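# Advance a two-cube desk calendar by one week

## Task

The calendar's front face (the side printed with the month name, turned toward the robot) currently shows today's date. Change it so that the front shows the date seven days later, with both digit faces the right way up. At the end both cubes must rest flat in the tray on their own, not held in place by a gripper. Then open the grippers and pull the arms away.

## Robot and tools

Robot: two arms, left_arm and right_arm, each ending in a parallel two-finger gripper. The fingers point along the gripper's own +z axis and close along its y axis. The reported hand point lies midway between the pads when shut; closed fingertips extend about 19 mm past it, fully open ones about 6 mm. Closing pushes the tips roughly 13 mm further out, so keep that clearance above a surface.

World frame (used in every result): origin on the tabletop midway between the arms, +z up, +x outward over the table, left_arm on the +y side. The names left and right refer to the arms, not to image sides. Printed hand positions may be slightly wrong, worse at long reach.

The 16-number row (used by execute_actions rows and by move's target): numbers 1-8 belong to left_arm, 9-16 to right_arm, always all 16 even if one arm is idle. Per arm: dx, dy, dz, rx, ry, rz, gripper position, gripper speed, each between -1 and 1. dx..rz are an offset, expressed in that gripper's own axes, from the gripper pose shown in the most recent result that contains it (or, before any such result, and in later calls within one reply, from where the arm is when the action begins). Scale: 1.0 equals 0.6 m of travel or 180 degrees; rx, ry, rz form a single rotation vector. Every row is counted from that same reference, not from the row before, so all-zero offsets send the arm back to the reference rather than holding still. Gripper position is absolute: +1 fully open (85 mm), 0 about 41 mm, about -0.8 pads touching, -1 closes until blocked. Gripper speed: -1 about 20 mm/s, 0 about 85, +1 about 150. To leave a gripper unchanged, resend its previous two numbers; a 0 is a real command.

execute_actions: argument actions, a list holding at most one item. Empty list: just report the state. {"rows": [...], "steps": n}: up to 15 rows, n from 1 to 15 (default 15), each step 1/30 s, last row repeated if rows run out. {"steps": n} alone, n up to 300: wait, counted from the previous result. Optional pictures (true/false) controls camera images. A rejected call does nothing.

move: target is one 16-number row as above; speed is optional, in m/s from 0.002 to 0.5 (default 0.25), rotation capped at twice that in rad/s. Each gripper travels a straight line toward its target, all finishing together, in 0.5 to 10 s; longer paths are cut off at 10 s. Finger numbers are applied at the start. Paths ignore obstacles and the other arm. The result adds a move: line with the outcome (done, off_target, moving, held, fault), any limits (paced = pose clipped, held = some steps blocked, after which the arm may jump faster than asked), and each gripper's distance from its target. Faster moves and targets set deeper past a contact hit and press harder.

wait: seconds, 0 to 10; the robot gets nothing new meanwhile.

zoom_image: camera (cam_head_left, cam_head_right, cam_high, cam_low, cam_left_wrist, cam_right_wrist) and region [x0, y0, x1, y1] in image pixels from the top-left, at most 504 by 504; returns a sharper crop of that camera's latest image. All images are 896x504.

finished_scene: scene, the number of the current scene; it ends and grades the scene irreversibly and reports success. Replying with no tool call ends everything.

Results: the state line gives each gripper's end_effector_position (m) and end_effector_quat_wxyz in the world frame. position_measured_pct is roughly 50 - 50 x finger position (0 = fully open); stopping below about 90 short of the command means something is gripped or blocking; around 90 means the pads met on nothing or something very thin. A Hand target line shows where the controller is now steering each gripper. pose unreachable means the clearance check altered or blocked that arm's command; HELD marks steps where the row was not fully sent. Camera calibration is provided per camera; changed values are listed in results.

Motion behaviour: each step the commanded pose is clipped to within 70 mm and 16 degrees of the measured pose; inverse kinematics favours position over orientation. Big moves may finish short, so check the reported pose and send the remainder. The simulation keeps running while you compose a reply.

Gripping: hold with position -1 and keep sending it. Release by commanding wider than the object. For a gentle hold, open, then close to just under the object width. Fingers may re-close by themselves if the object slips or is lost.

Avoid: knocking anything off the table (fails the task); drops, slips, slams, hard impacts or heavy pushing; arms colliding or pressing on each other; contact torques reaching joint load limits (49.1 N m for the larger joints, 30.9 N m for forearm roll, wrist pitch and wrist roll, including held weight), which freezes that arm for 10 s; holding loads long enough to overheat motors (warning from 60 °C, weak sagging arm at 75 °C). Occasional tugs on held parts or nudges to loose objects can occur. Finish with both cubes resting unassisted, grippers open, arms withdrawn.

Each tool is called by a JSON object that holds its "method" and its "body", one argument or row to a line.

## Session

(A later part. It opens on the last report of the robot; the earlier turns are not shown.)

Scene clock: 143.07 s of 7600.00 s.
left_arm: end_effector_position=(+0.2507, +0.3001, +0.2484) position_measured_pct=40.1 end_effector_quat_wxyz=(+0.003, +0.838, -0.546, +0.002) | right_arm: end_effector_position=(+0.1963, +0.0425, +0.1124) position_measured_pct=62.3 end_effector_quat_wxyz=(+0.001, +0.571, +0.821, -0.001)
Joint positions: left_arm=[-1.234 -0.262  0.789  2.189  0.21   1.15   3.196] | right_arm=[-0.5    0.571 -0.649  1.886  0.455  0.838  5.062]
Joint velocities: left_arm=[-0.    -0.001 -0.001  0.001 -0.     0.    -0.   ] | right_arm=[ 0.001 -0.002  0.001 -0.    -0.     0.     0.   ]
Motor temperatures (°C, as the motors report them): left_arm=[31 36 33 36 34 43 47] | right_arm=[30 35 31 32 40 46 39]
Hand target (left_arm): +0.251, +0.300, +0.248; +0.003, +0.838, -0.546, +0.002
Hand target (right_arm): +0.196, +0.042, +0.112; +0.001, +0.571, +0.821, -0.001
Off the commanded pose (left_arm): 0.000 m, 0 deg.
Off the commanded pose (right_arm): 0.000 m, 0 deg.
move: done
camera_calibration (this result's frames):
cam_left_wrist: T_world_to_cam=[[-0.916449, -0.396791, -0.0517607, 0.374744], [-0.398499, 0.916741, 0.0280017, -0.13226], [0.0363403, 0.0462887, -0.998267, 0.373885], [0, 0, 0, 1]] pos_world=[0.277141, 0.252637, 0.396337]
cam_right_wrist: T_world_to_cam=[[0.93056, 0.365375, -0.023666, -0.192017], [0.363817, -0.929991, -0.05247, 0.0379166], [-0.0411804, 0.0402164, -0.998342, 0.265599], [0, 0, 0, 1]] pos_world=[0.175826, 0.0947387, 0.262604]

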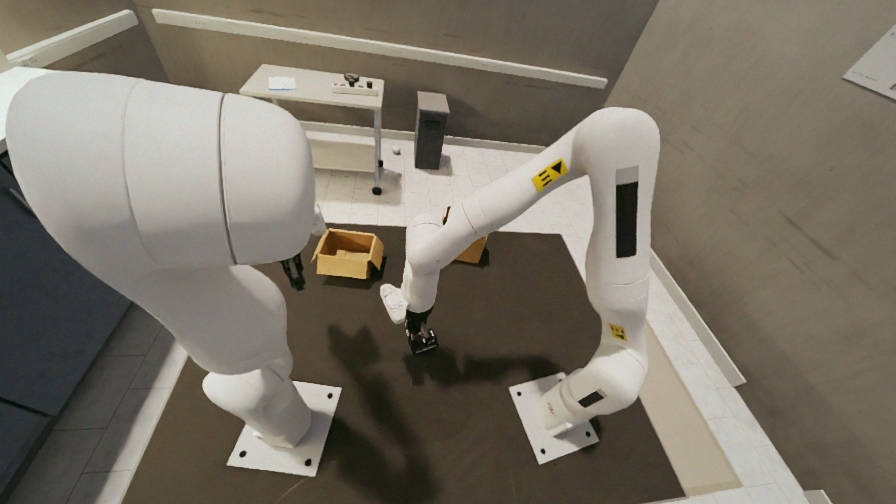

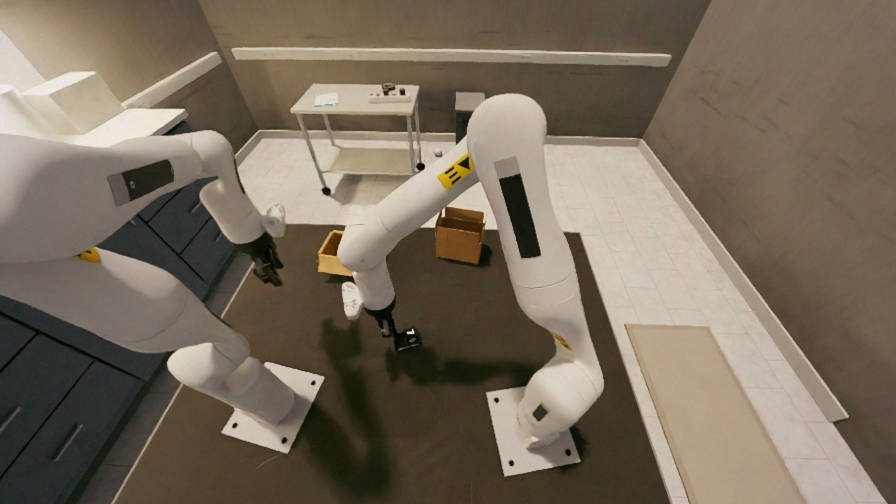

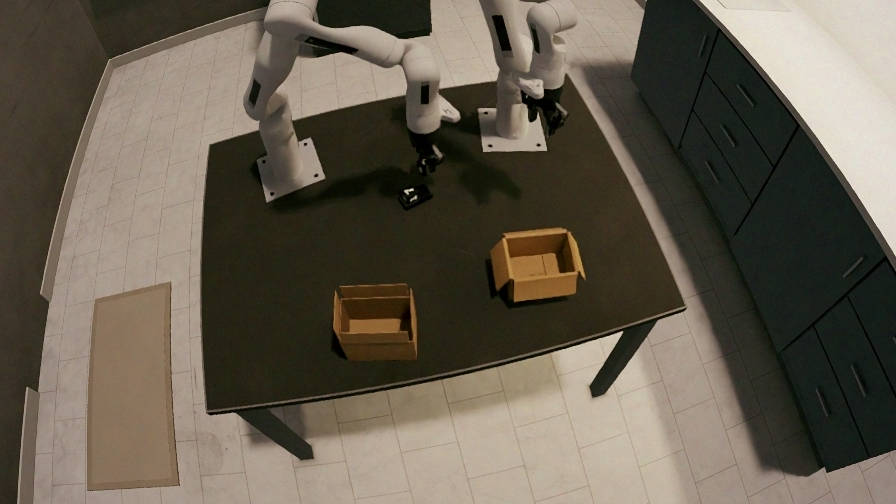

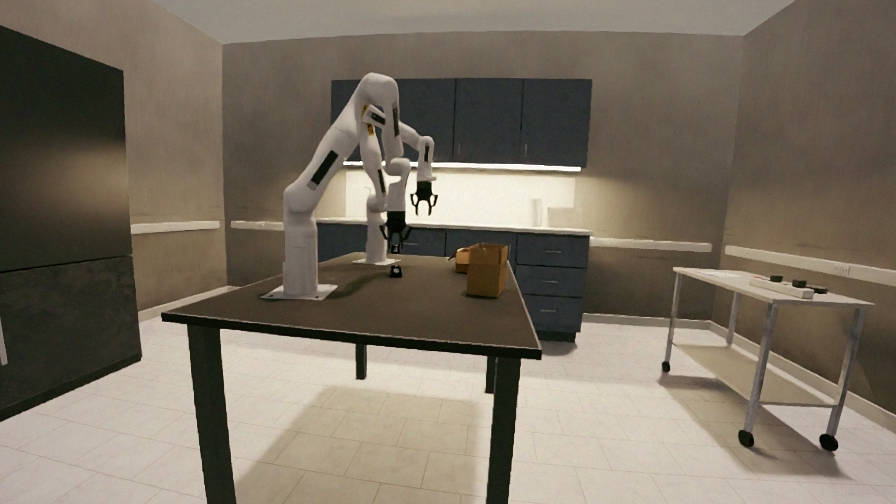

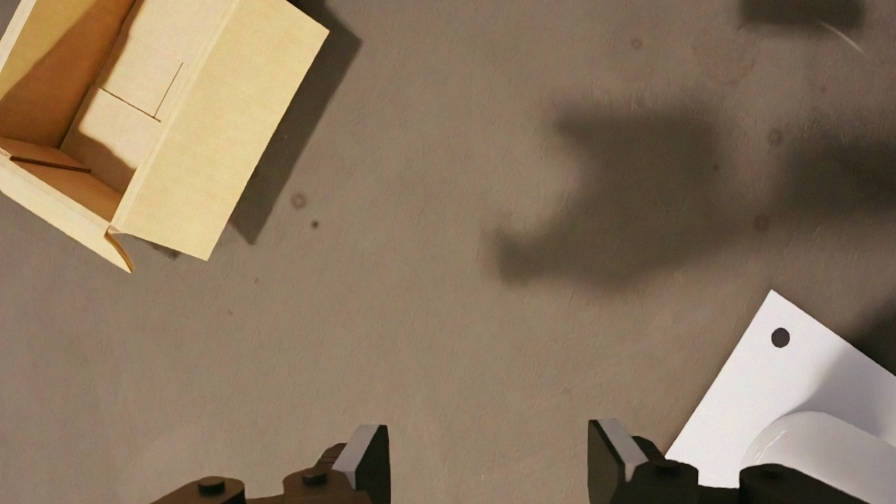

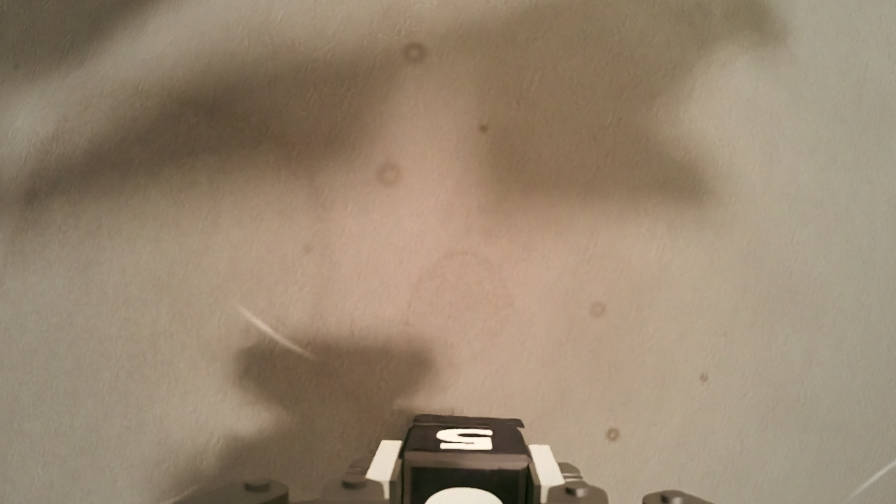

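{"method": "move", "body": {
  "target": [0,0,0,0,0,0,0.2,-0.5,-0.514,-0.006,-0.117,0,0,0,-1,0],
  "speed": 0.3
}}

{"method": "move", "body": {
  "target": [0.452,0.265,0.147,0,0,0,0.2,-0.5,0,0,0,0,0,0,-1,0],
  "speed": 0.3
}}

Scene clock: 160.57 s of 7600.00 s.
left_arm: end_effector_position=(+0.2507, +0.3001, +0.2484) position_measured_pct=40.1 end_effector_quat_wxyz=(+0.003, +0.838, -0.546, +0.002) | right_arm: end_effector_position=(+0.2998, -0.2489, +0.1829) position_measured_pct=62.3 end_effector_quat_wxyz=(-0.000, +0.571, +0.821, -0.002)
Joint positions: left_arm=[-1.234 -0.262  0.789  2.189  0.21   1.15   3.196] | right_arm=[ 0.412  0.205 -0.633  2.105  0.159  0.881  6.135]
Joint velocities: left_arm=[-0.     0.    -0.     0.    -0.001  0.001 -0.001] | right_arm=[ 0.002 -0.001  0.004  0.    -0.002 -0.     0.002]
Motor temperatures (°C, as the motors report them): left_arm=[31 36 33 36 34 43 47] | right_arm=[30 35 31 32 40 46 39]
Hand target (left_arm): +0.251, +0.300, +0.248; +0.003, +0.838, -0.546, +0.002
Hand target (right_arm): +0.300, -0.249, +0.183; -0.000, +0.571, +0.821, -0.002
Off the commanded pose (left_arm): 0.000 m, 0 deg.
Off the commanded pose (right_arm): 0.001 m, 0 deg.
After step 90, 12.80 s passed at rest.
move: done
camera_calibration (this result's frames):
cam_left_wrist: T_world_to_cam=[[-0.916449, -0.39679, -0.0517627, 0.374745], [-0.398498, 0.916742, 0.0280014, -0.13226], [0.0363423, 0.0462892, -0.998267, 0.373884], [0, 0, 0, 1]] pos_world=[0.277141, 0.252637, 0.396338]
cam_right_wrist: T_world_to_cam=[[0.930249, 0.365974, -0.0264356, -0.17946], [0.364293, -0.929788, -0.0527761, -0.267062], [-0.0438942, 0.0394647, -0.998256, 0.352621], [0, 0, 0, 1]] pos_world=[0.279709, -0.19655, 0.333168]

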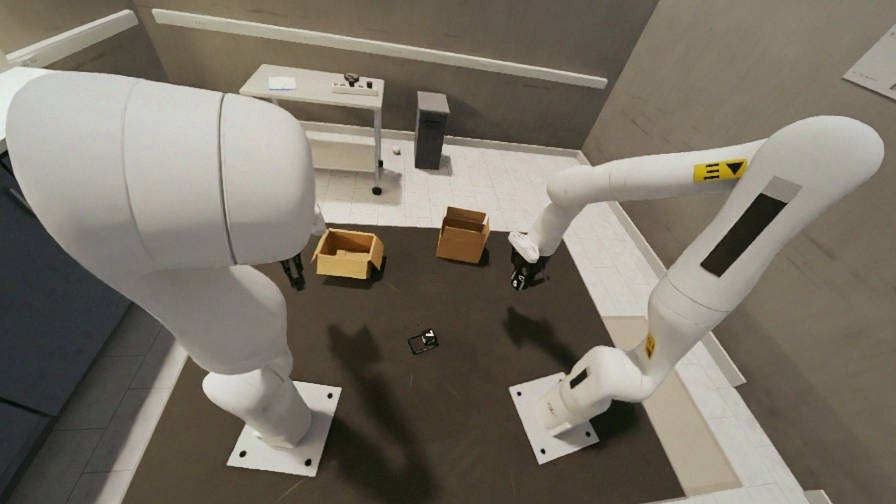

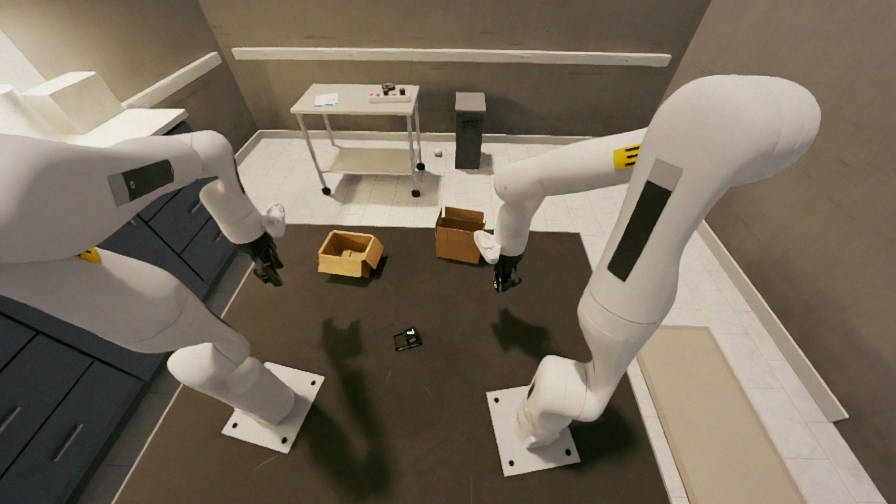

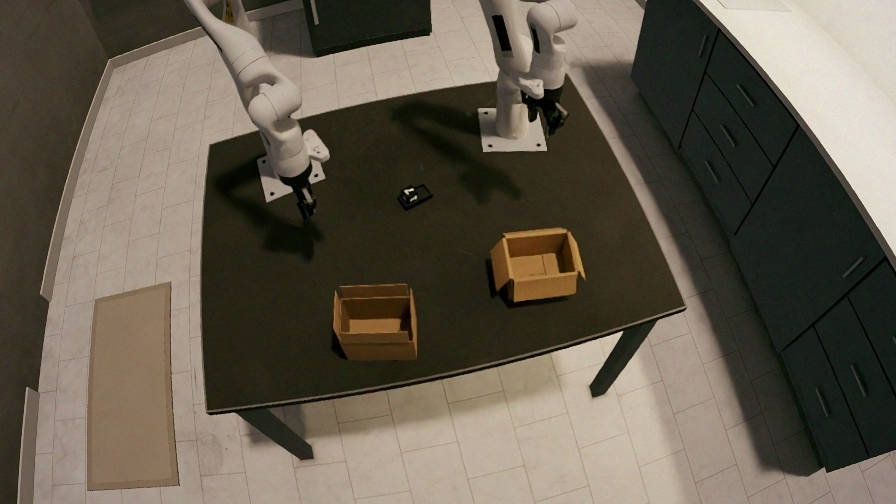

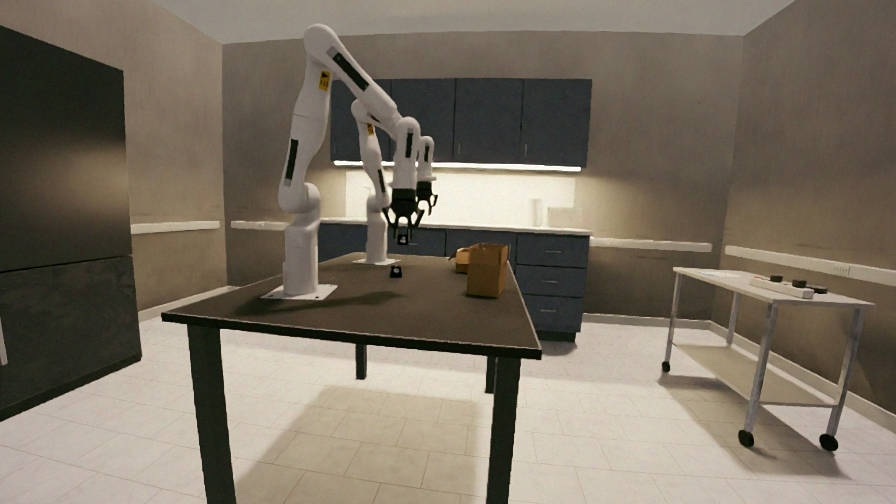

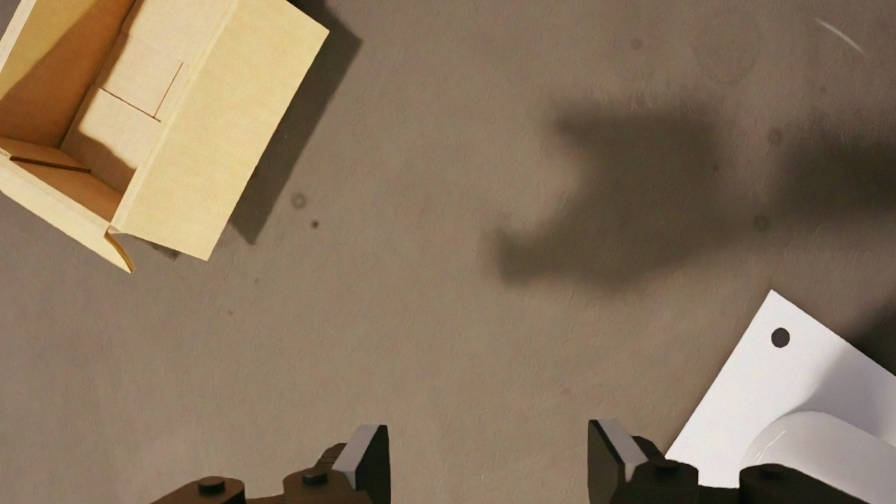

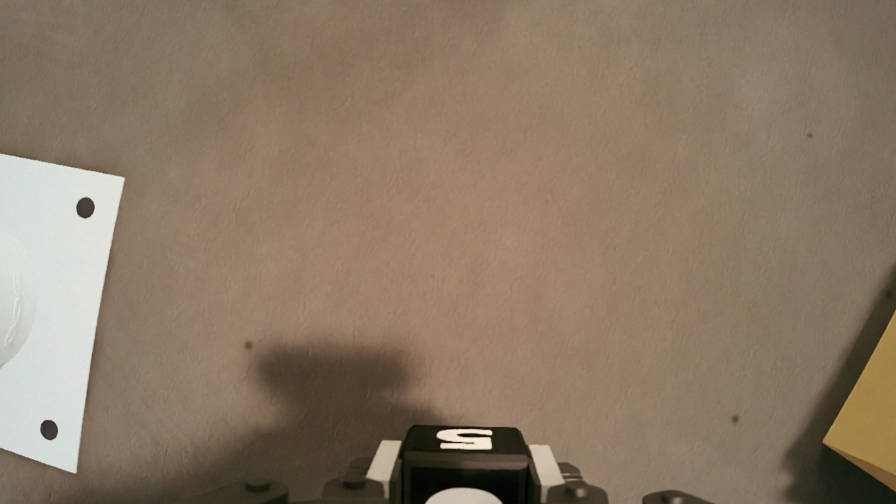

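Scene clock: 162.30 s of 7600.00 s.
left_arm: end_effector_position=(+0.2139, -0.0125, +0.1619) position_measured_pct=40.1 end_effector_quat_wxyz=(+0.002, +0.838, -0.546, +0.001) | right_arm: end_effector_position=(+0.2998, -0.2489, +0.1829) position_measured_pct=62.3 end_effector_quat_wxyz=(-0.000, +0.571, +0.821, -0.002)
Joint positions: left_arm=[-1.408 -0.655  1.79   1.981  0.729  1.117  3.809] | right_arm=[ 0.412  0.205 -0.633  2.105  0.159  0.881  6.135]
Joint velocities: left_arm=[-0.004 -0.003  0.     0.     0.002 -0.001  0.001] | right_arm=[ 0.    -0.     0.    -0.     0.     0.001  0.   ]
Motor temperatures (°C, as the motors report them): left_arm=[31 36 33 36 34 43 47] | right_arm=[30 35 31 32 40 46 39]
Hand target (left_arm): +0.214, -0.012, +0.162; +0.002, +0.838, -0.546, +0.001
Hand target (right_arm): +0.300, -0.249, +0.183; -0.000, +0.571, +0.821, -0.002
Off the commanded pose (left_arm): 0.001 m, 0 deg.
Off the commanded pose (right_arm): 0.000 m, 0 deg.
move: done
camera_calibration (this result's frames):
cam_left_wrist: T_world_to_cam=[[-0.916783, -0.395998, -0.0519151, 0.212631], [-0.39774, 0.917048, 0.0287356, 0.141796], [0.0362294, 0.046993, -0.998238, 0.303421], [0, 0, 0, 1]] pos_world=[0.240341, -0.0600909, 0.30985]
cam_right_wrist: T_world_to_cam=[[0.930249, 0.365975, -0.0264335, -0.179461], [0.364293, -0.929788, -0.0527768, -0.267062], [-0.0438925, 0.039466, -0.998256, 0.352621], [0, 0, 0, 1]] pos_world=[0.27971, -0.196549, 0.333168]

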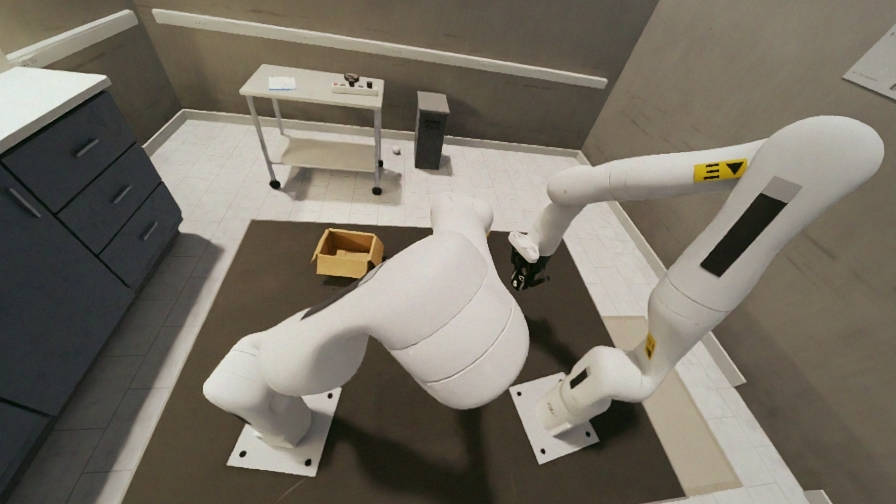

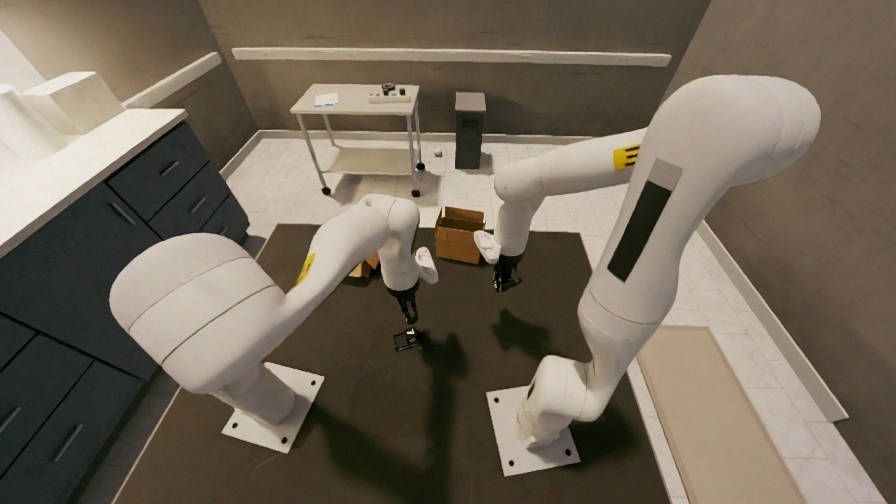

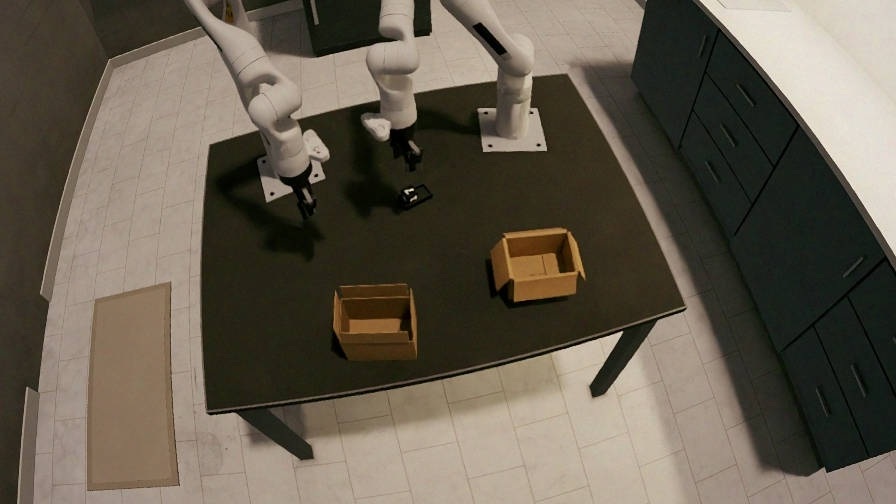

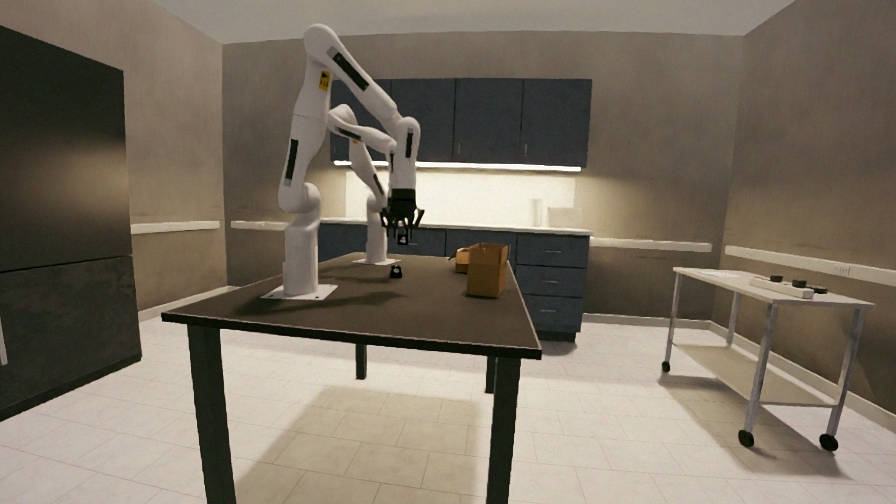

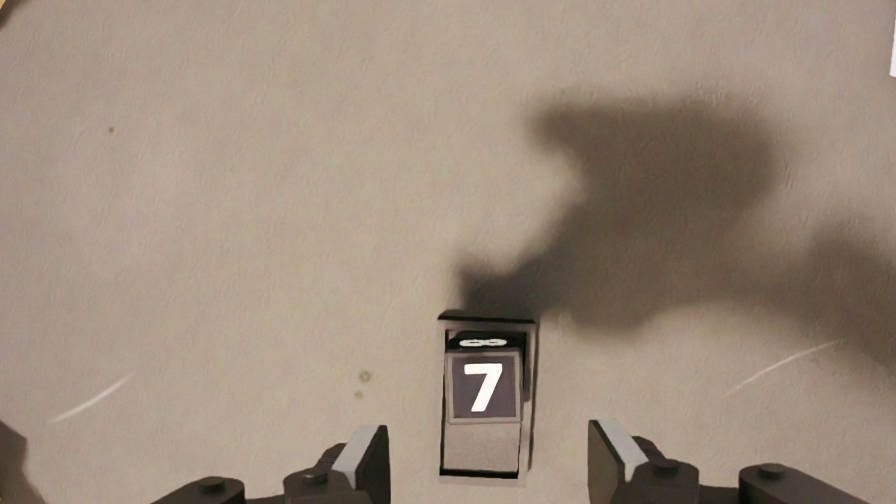

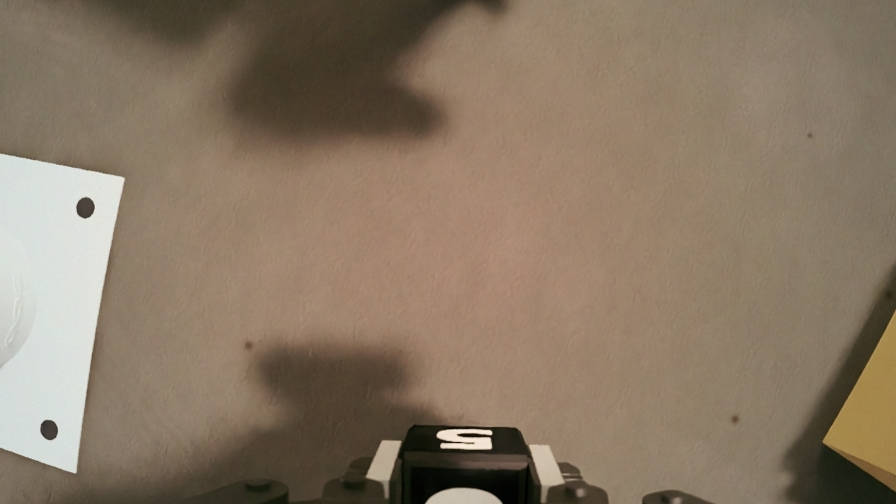

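{"method": "move", "body": {
  "target": [-0.013,-0.003,0.07,0,0.278,0,0.2,-0.5,0,0,0,0,0,0,-1,0],
  "speed": 0.2
}}

Scene clock: 170.13 s of 7600.00 s.
left_arm: end_effector_position=(+0.2138, -0.0064, +0.1207) position_measured_pct=40.1 end_effector_quat_wxyz=(+0.203, +0.788, -0.542, +0.211) | right_arm: end_effector_position=(+0.2998, -0.2489, +0.1829) position_measured_pct=62.3 end_effector_quat_wxyz=(-0.000, +0.571, +0.821, -0.002)
Joint positions: left_arm=[-1.864 -0.435  2.21   2.579  1.856  0.749  2.422] | right_arm=[ 0.412  0.205 -0.633  2.105  0.159  0.881  6.135]
Joint velocities: left_arm=[-0.211  0.061  0.254 -0.001  0.063 -0.077 -0.099] | right_arm=[ 0.    -0.     0.    -0.    -0.    -0.001  0.   ]
Motor temperatures (°C, as the motors report them): left_arm=[31 36 33 36 34 43 47] | right_arm=[30 35 31 32 40 46 39]
Hand target (left_arm): +0.214, -0.006, +0.121; +0.203, +0.788, -0.542, +0.210
Hand target (right_arm): +0.300, -0.249, +0.183; -0.000, +0.571, +0.821, -0.002
Off the commanded pose (left_arm): 0.002 m, 18 deg; orientation clipped at the last step of the last action.
Off the commanded pose (right_arm): 0.000 m, 0 deg.
joint sent to its limit (left arm) — the command would take joint 4 (elbow) past its upper limit, so that joint was sent only as far as its limit.
After step 90, 1.97 s passed at rest.
move: off_target (left_arm); limits=paced
camera_calibration (this result's frames):
cam_left_wrist: T_world_to_cam=[[-0.934923, -0.352465, 0.0410867, 0.205758], [-0.320563, 0.789249, -0.52376, 0.186648], [0.152179, -0.502846, -0.850874, 0.215897], [0, 0, 0, 1]] pos_world=[0.219346, 0.0337739, 0.273007]
cam_right_wrist: T_world_to_cam=[[0.930249, 0.365975, -0.0264314, -0.179463], [0.364294, -0.929787, -0.0527775, -0.267062], [-0.0438908, 0.0394675, -0.998256, 0.352622], [0, 0, 0, 1]] pos_world=[0.279711, -0.196549, 0.333168]

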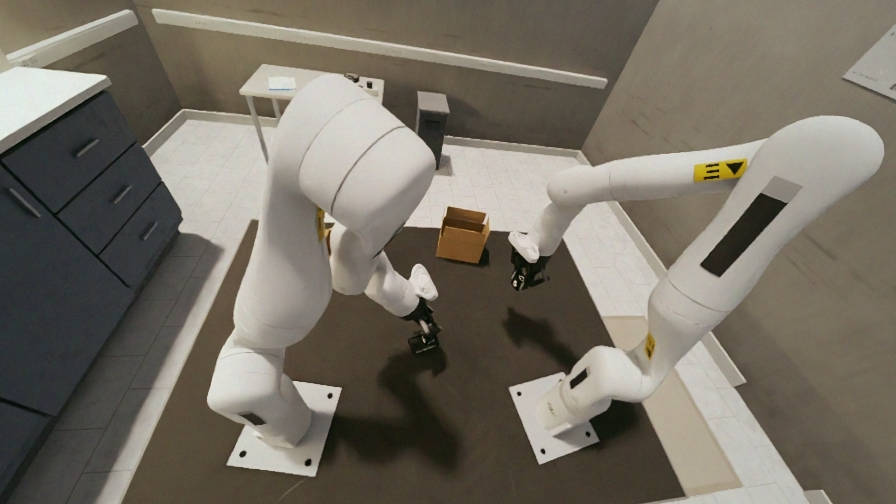

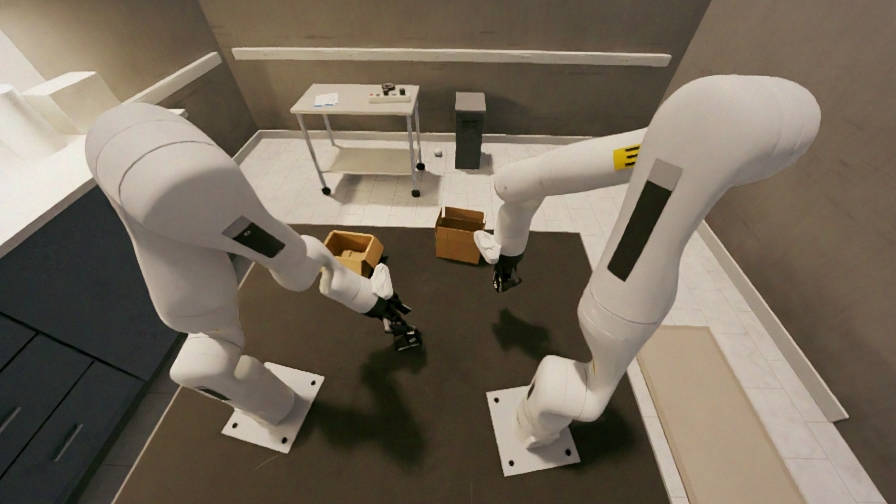

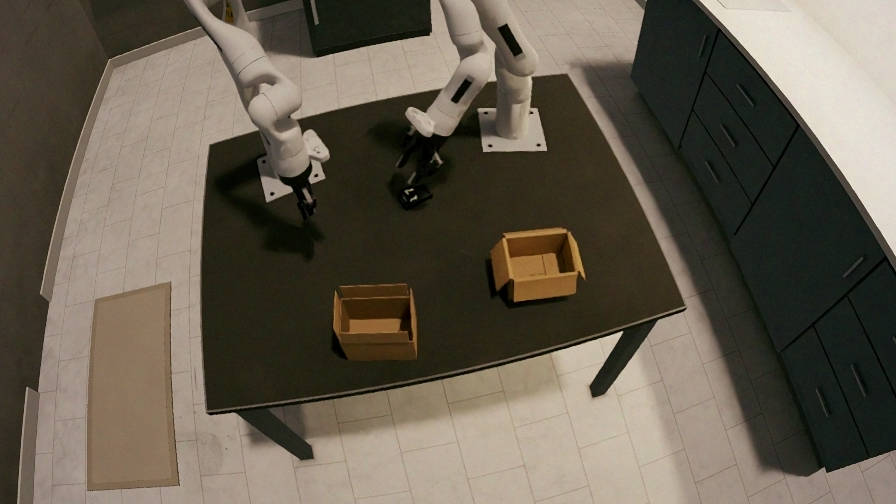

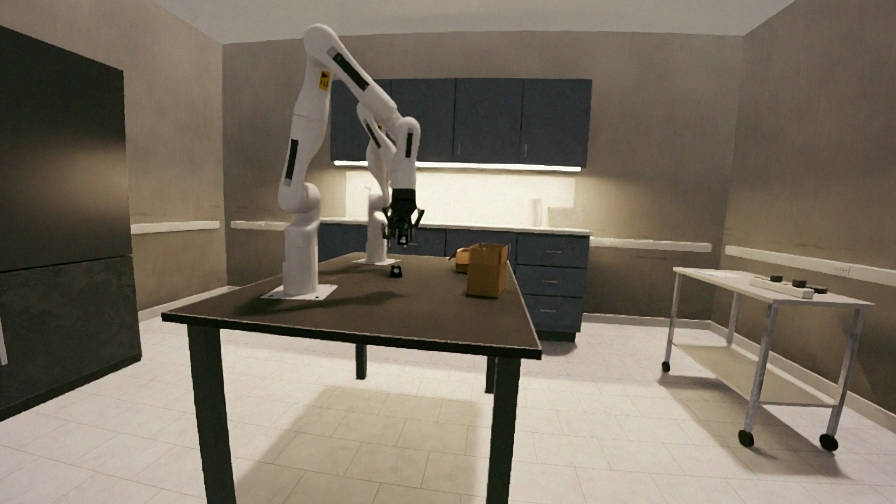

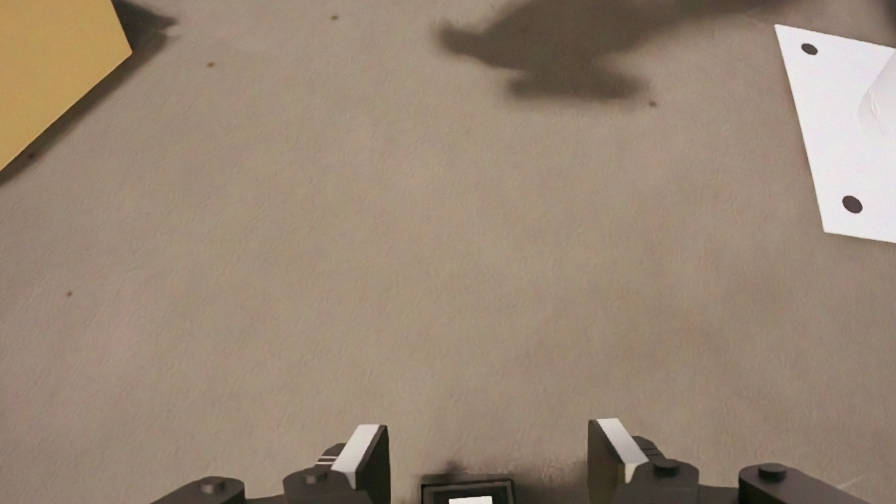

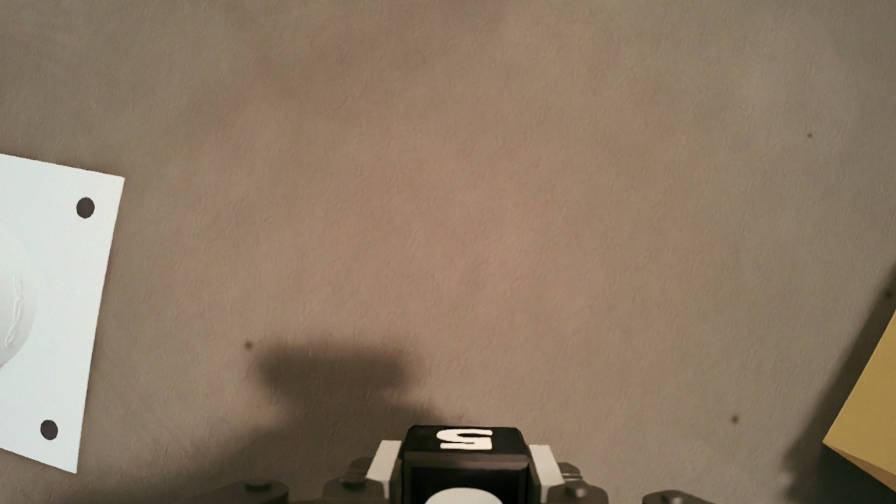

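{"method": "execute_actions", "body": {
  "actions": [],
  "pictures": false
}}

Scene clock: 174.83 s of 7600.00 s.
left_arm: end_effector_position=(+0.2139, -0.0063, +0.1207) position_measured_pct=40.1 end_effector_quat_wxyz=(+0.203, +0.787, -0.542, +0.211) | right_arm: end_effector_position=(+0.2998, -0.2489, +0.1829) position_measured_pct=62.3 end_effector_quat_wxyz=(-0.000, +0.571, +0.821, -0.002)
Joint positions: left_arm=[-1.876 -0.432  2.225  2.579  1.86   0.745  2.417] | right_arm=[ 0.412  0.205 -0.633  2.105  0.159  0.881  6.135]
Joint velocities: left_arm=[-0.     0.001 -0.    -0.001  0.002 -0.    -0.001] | right_arm=[-0. -0.  0. -0. -0.  0.  0.]
Motor temperatures (°C, as the motors report them): left_arm=[31 36 33 36 34 43 47] | right_arm=[30 35 31 32 40 46 39]
Hand target (left_arm): +0.214, -0.006, +0.121; +0.203, +0.788, -0.542, +0.210
Hand target (right_arm): +0.300, -0.249, +0.183; -0.000, +0.571, +0.821, -0.002
Off the commanded pose (left_arm): 0.002 m, 18 deg; orientation clipped at the last step of the last action.
Off the commanded pose (right_arm): 0.000 m, 0 deg.
Steps of this call (steps 1 to 90: nothing new was sent; then 1.70 s passed at rest). Readings (end_effector_position | what the end effector reports):
1: left_arm (+0.2137, -0.0064, +0.1207) | right_arm (+0.2998, -0.2489, +0.1829) | left_arm position_measured_pct=40.1 | right_arm position_measured_pct=62.3
2: left_arm (+0.2132, -0.0066, +0.1205) | right_arm (+0.2998, -0.2489, +0.1829) | left_arm position_measured_pct=40.1 | right_arm position_measured_pct=62.3
4: left_arm (+0.2128, -0.0068, +0.1204) | right_arm (+0.2998, -0.2489, +0.1829) | left_arm position_measured_pct=40.1 | right_arm position_measured_pct=62.3
8: left_arm (+0.2136, -0.0064, +0.1206) | right_arm (+0.2998, -0.2489, +0.1829) | left_arm position_measured_pct=40.1 | right_arm position_measured_pct=62.3
90: the state above

{"method": "move", "body": {
  "target": [0,0,0,0.038,-0.019,-0.006,0.2,-0.5,0,0,0,0,0,0,-1,0],
  "speed": 0.15
}}

Scene clock: 176.67 s of 7600.00 s.
left_arm: end_effector_position=(+0.2143, -0.0059, +0.1204) position_measured_pct=40.1 end_effector_quat_wxyz=(+0.142, +0.810, -0.527, +0.217) | right_arm: end_effector_position=(+0.2998, -0.2489, +0.1829) position_measured_pct=62.3 end_effector_quat_wxyz=(-0.000, +0.571, +0.821, -0.002)
Joint positions: left_arm=[-1.673 -0.378  2.221  2.556  1.947  0.485  2.541] | right_arm=[ 0.412  0.205 -0.633  2.105  0.159  0.881  6.135]
Joint velocities: left_arm=[ 0.011  0.006  0.01  -0.001  0.003 -0.006 -0.003] | right_arm=[-0.001 -0.    -0.     0.    -0.    -0.     0.   ]
Motor temperatures (°C, as the motors report them): left_arm=[31 36 33 36 34 43 47] | right_arm=[30 35 31 32 40 46 39]
Hand target (left_arm): +0.214, -0.006, +0.121; +0.142, +0.809, -0.527, +0.217
Hand target (right_arm): +0.300, -0.249, +0.183; -0.000, +0.571, +0.821, -0.002
Off the commanded pose (left_arm): 0.001 m, 0 deg.
Off the commanded pose (right_arm): 0.000 m, 0 deg.
move: done
camera_calibration (this result's frames):
cam_left_wrist: T_world_to_cam=[[-0.904714, -0.423005, -0.0505906, 0.210551], [-0.351887, 0.808934, -0.470958, 0.186806], [0.240142, -0.40828, -0.880704, 0.201099], [0, 0, 0, 1]] pos_world=[0.207931, 0.0200551, 0.275738]
cam_right_wrist: T_world_to_cam=[[0.93025, 0.365974, -0.0264292, -0.179465], [0.364293, -0.929788, -0.0527781, -0.267062], [-0.043889, 0.0394688, -0.998256, 0.352622], [0, 0, 0, 1]] pos_world=[0.279712, -0.196549, 0.333169]

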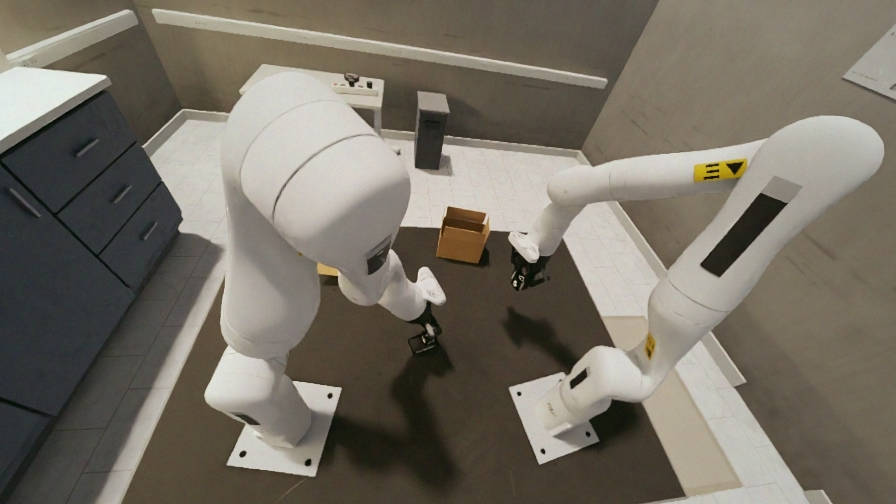

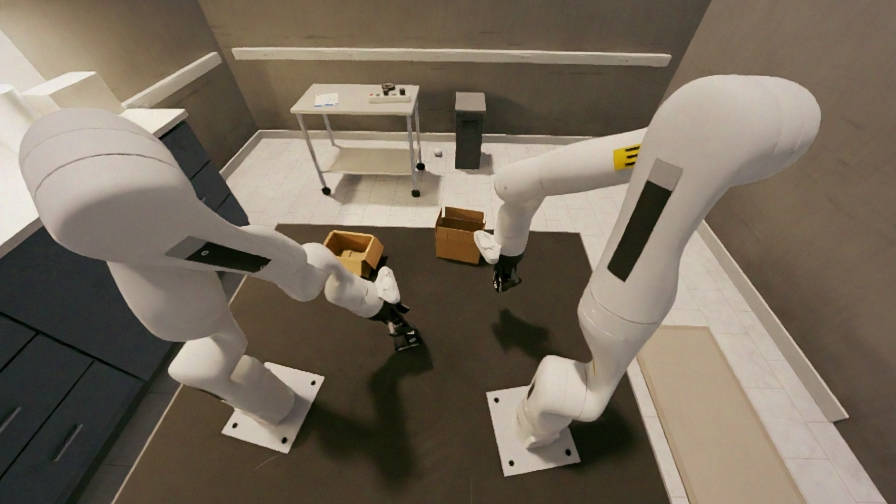

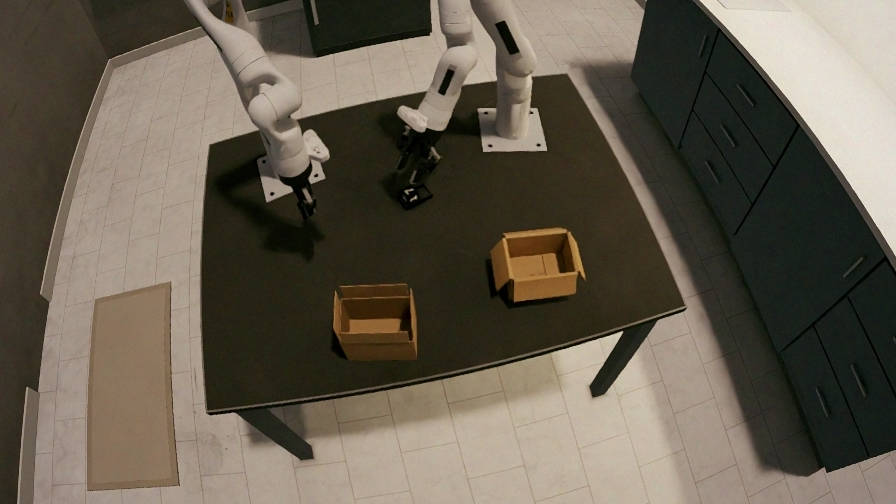

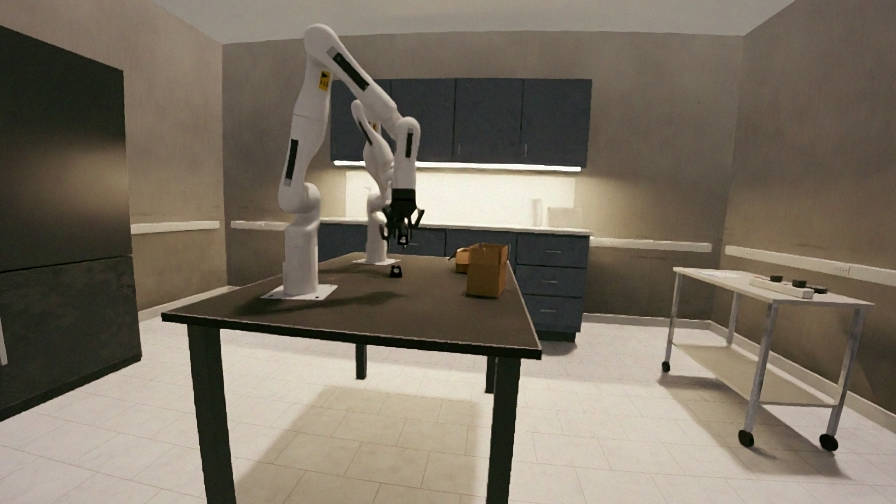

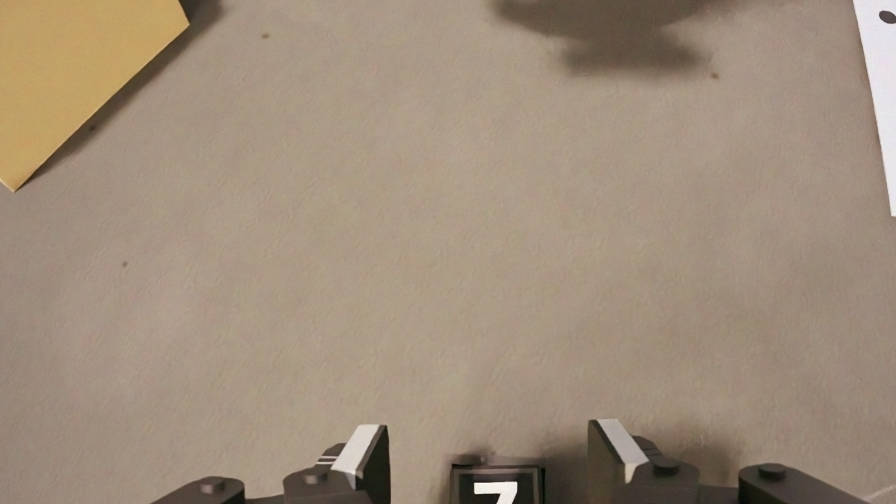

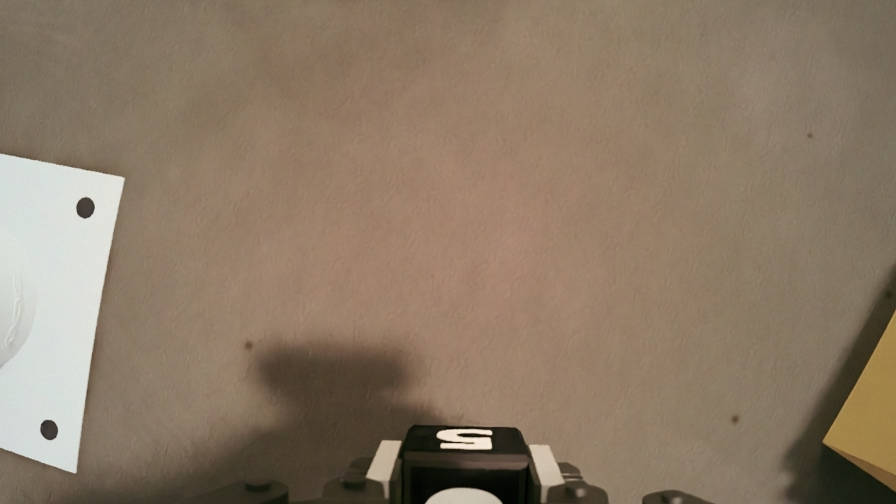

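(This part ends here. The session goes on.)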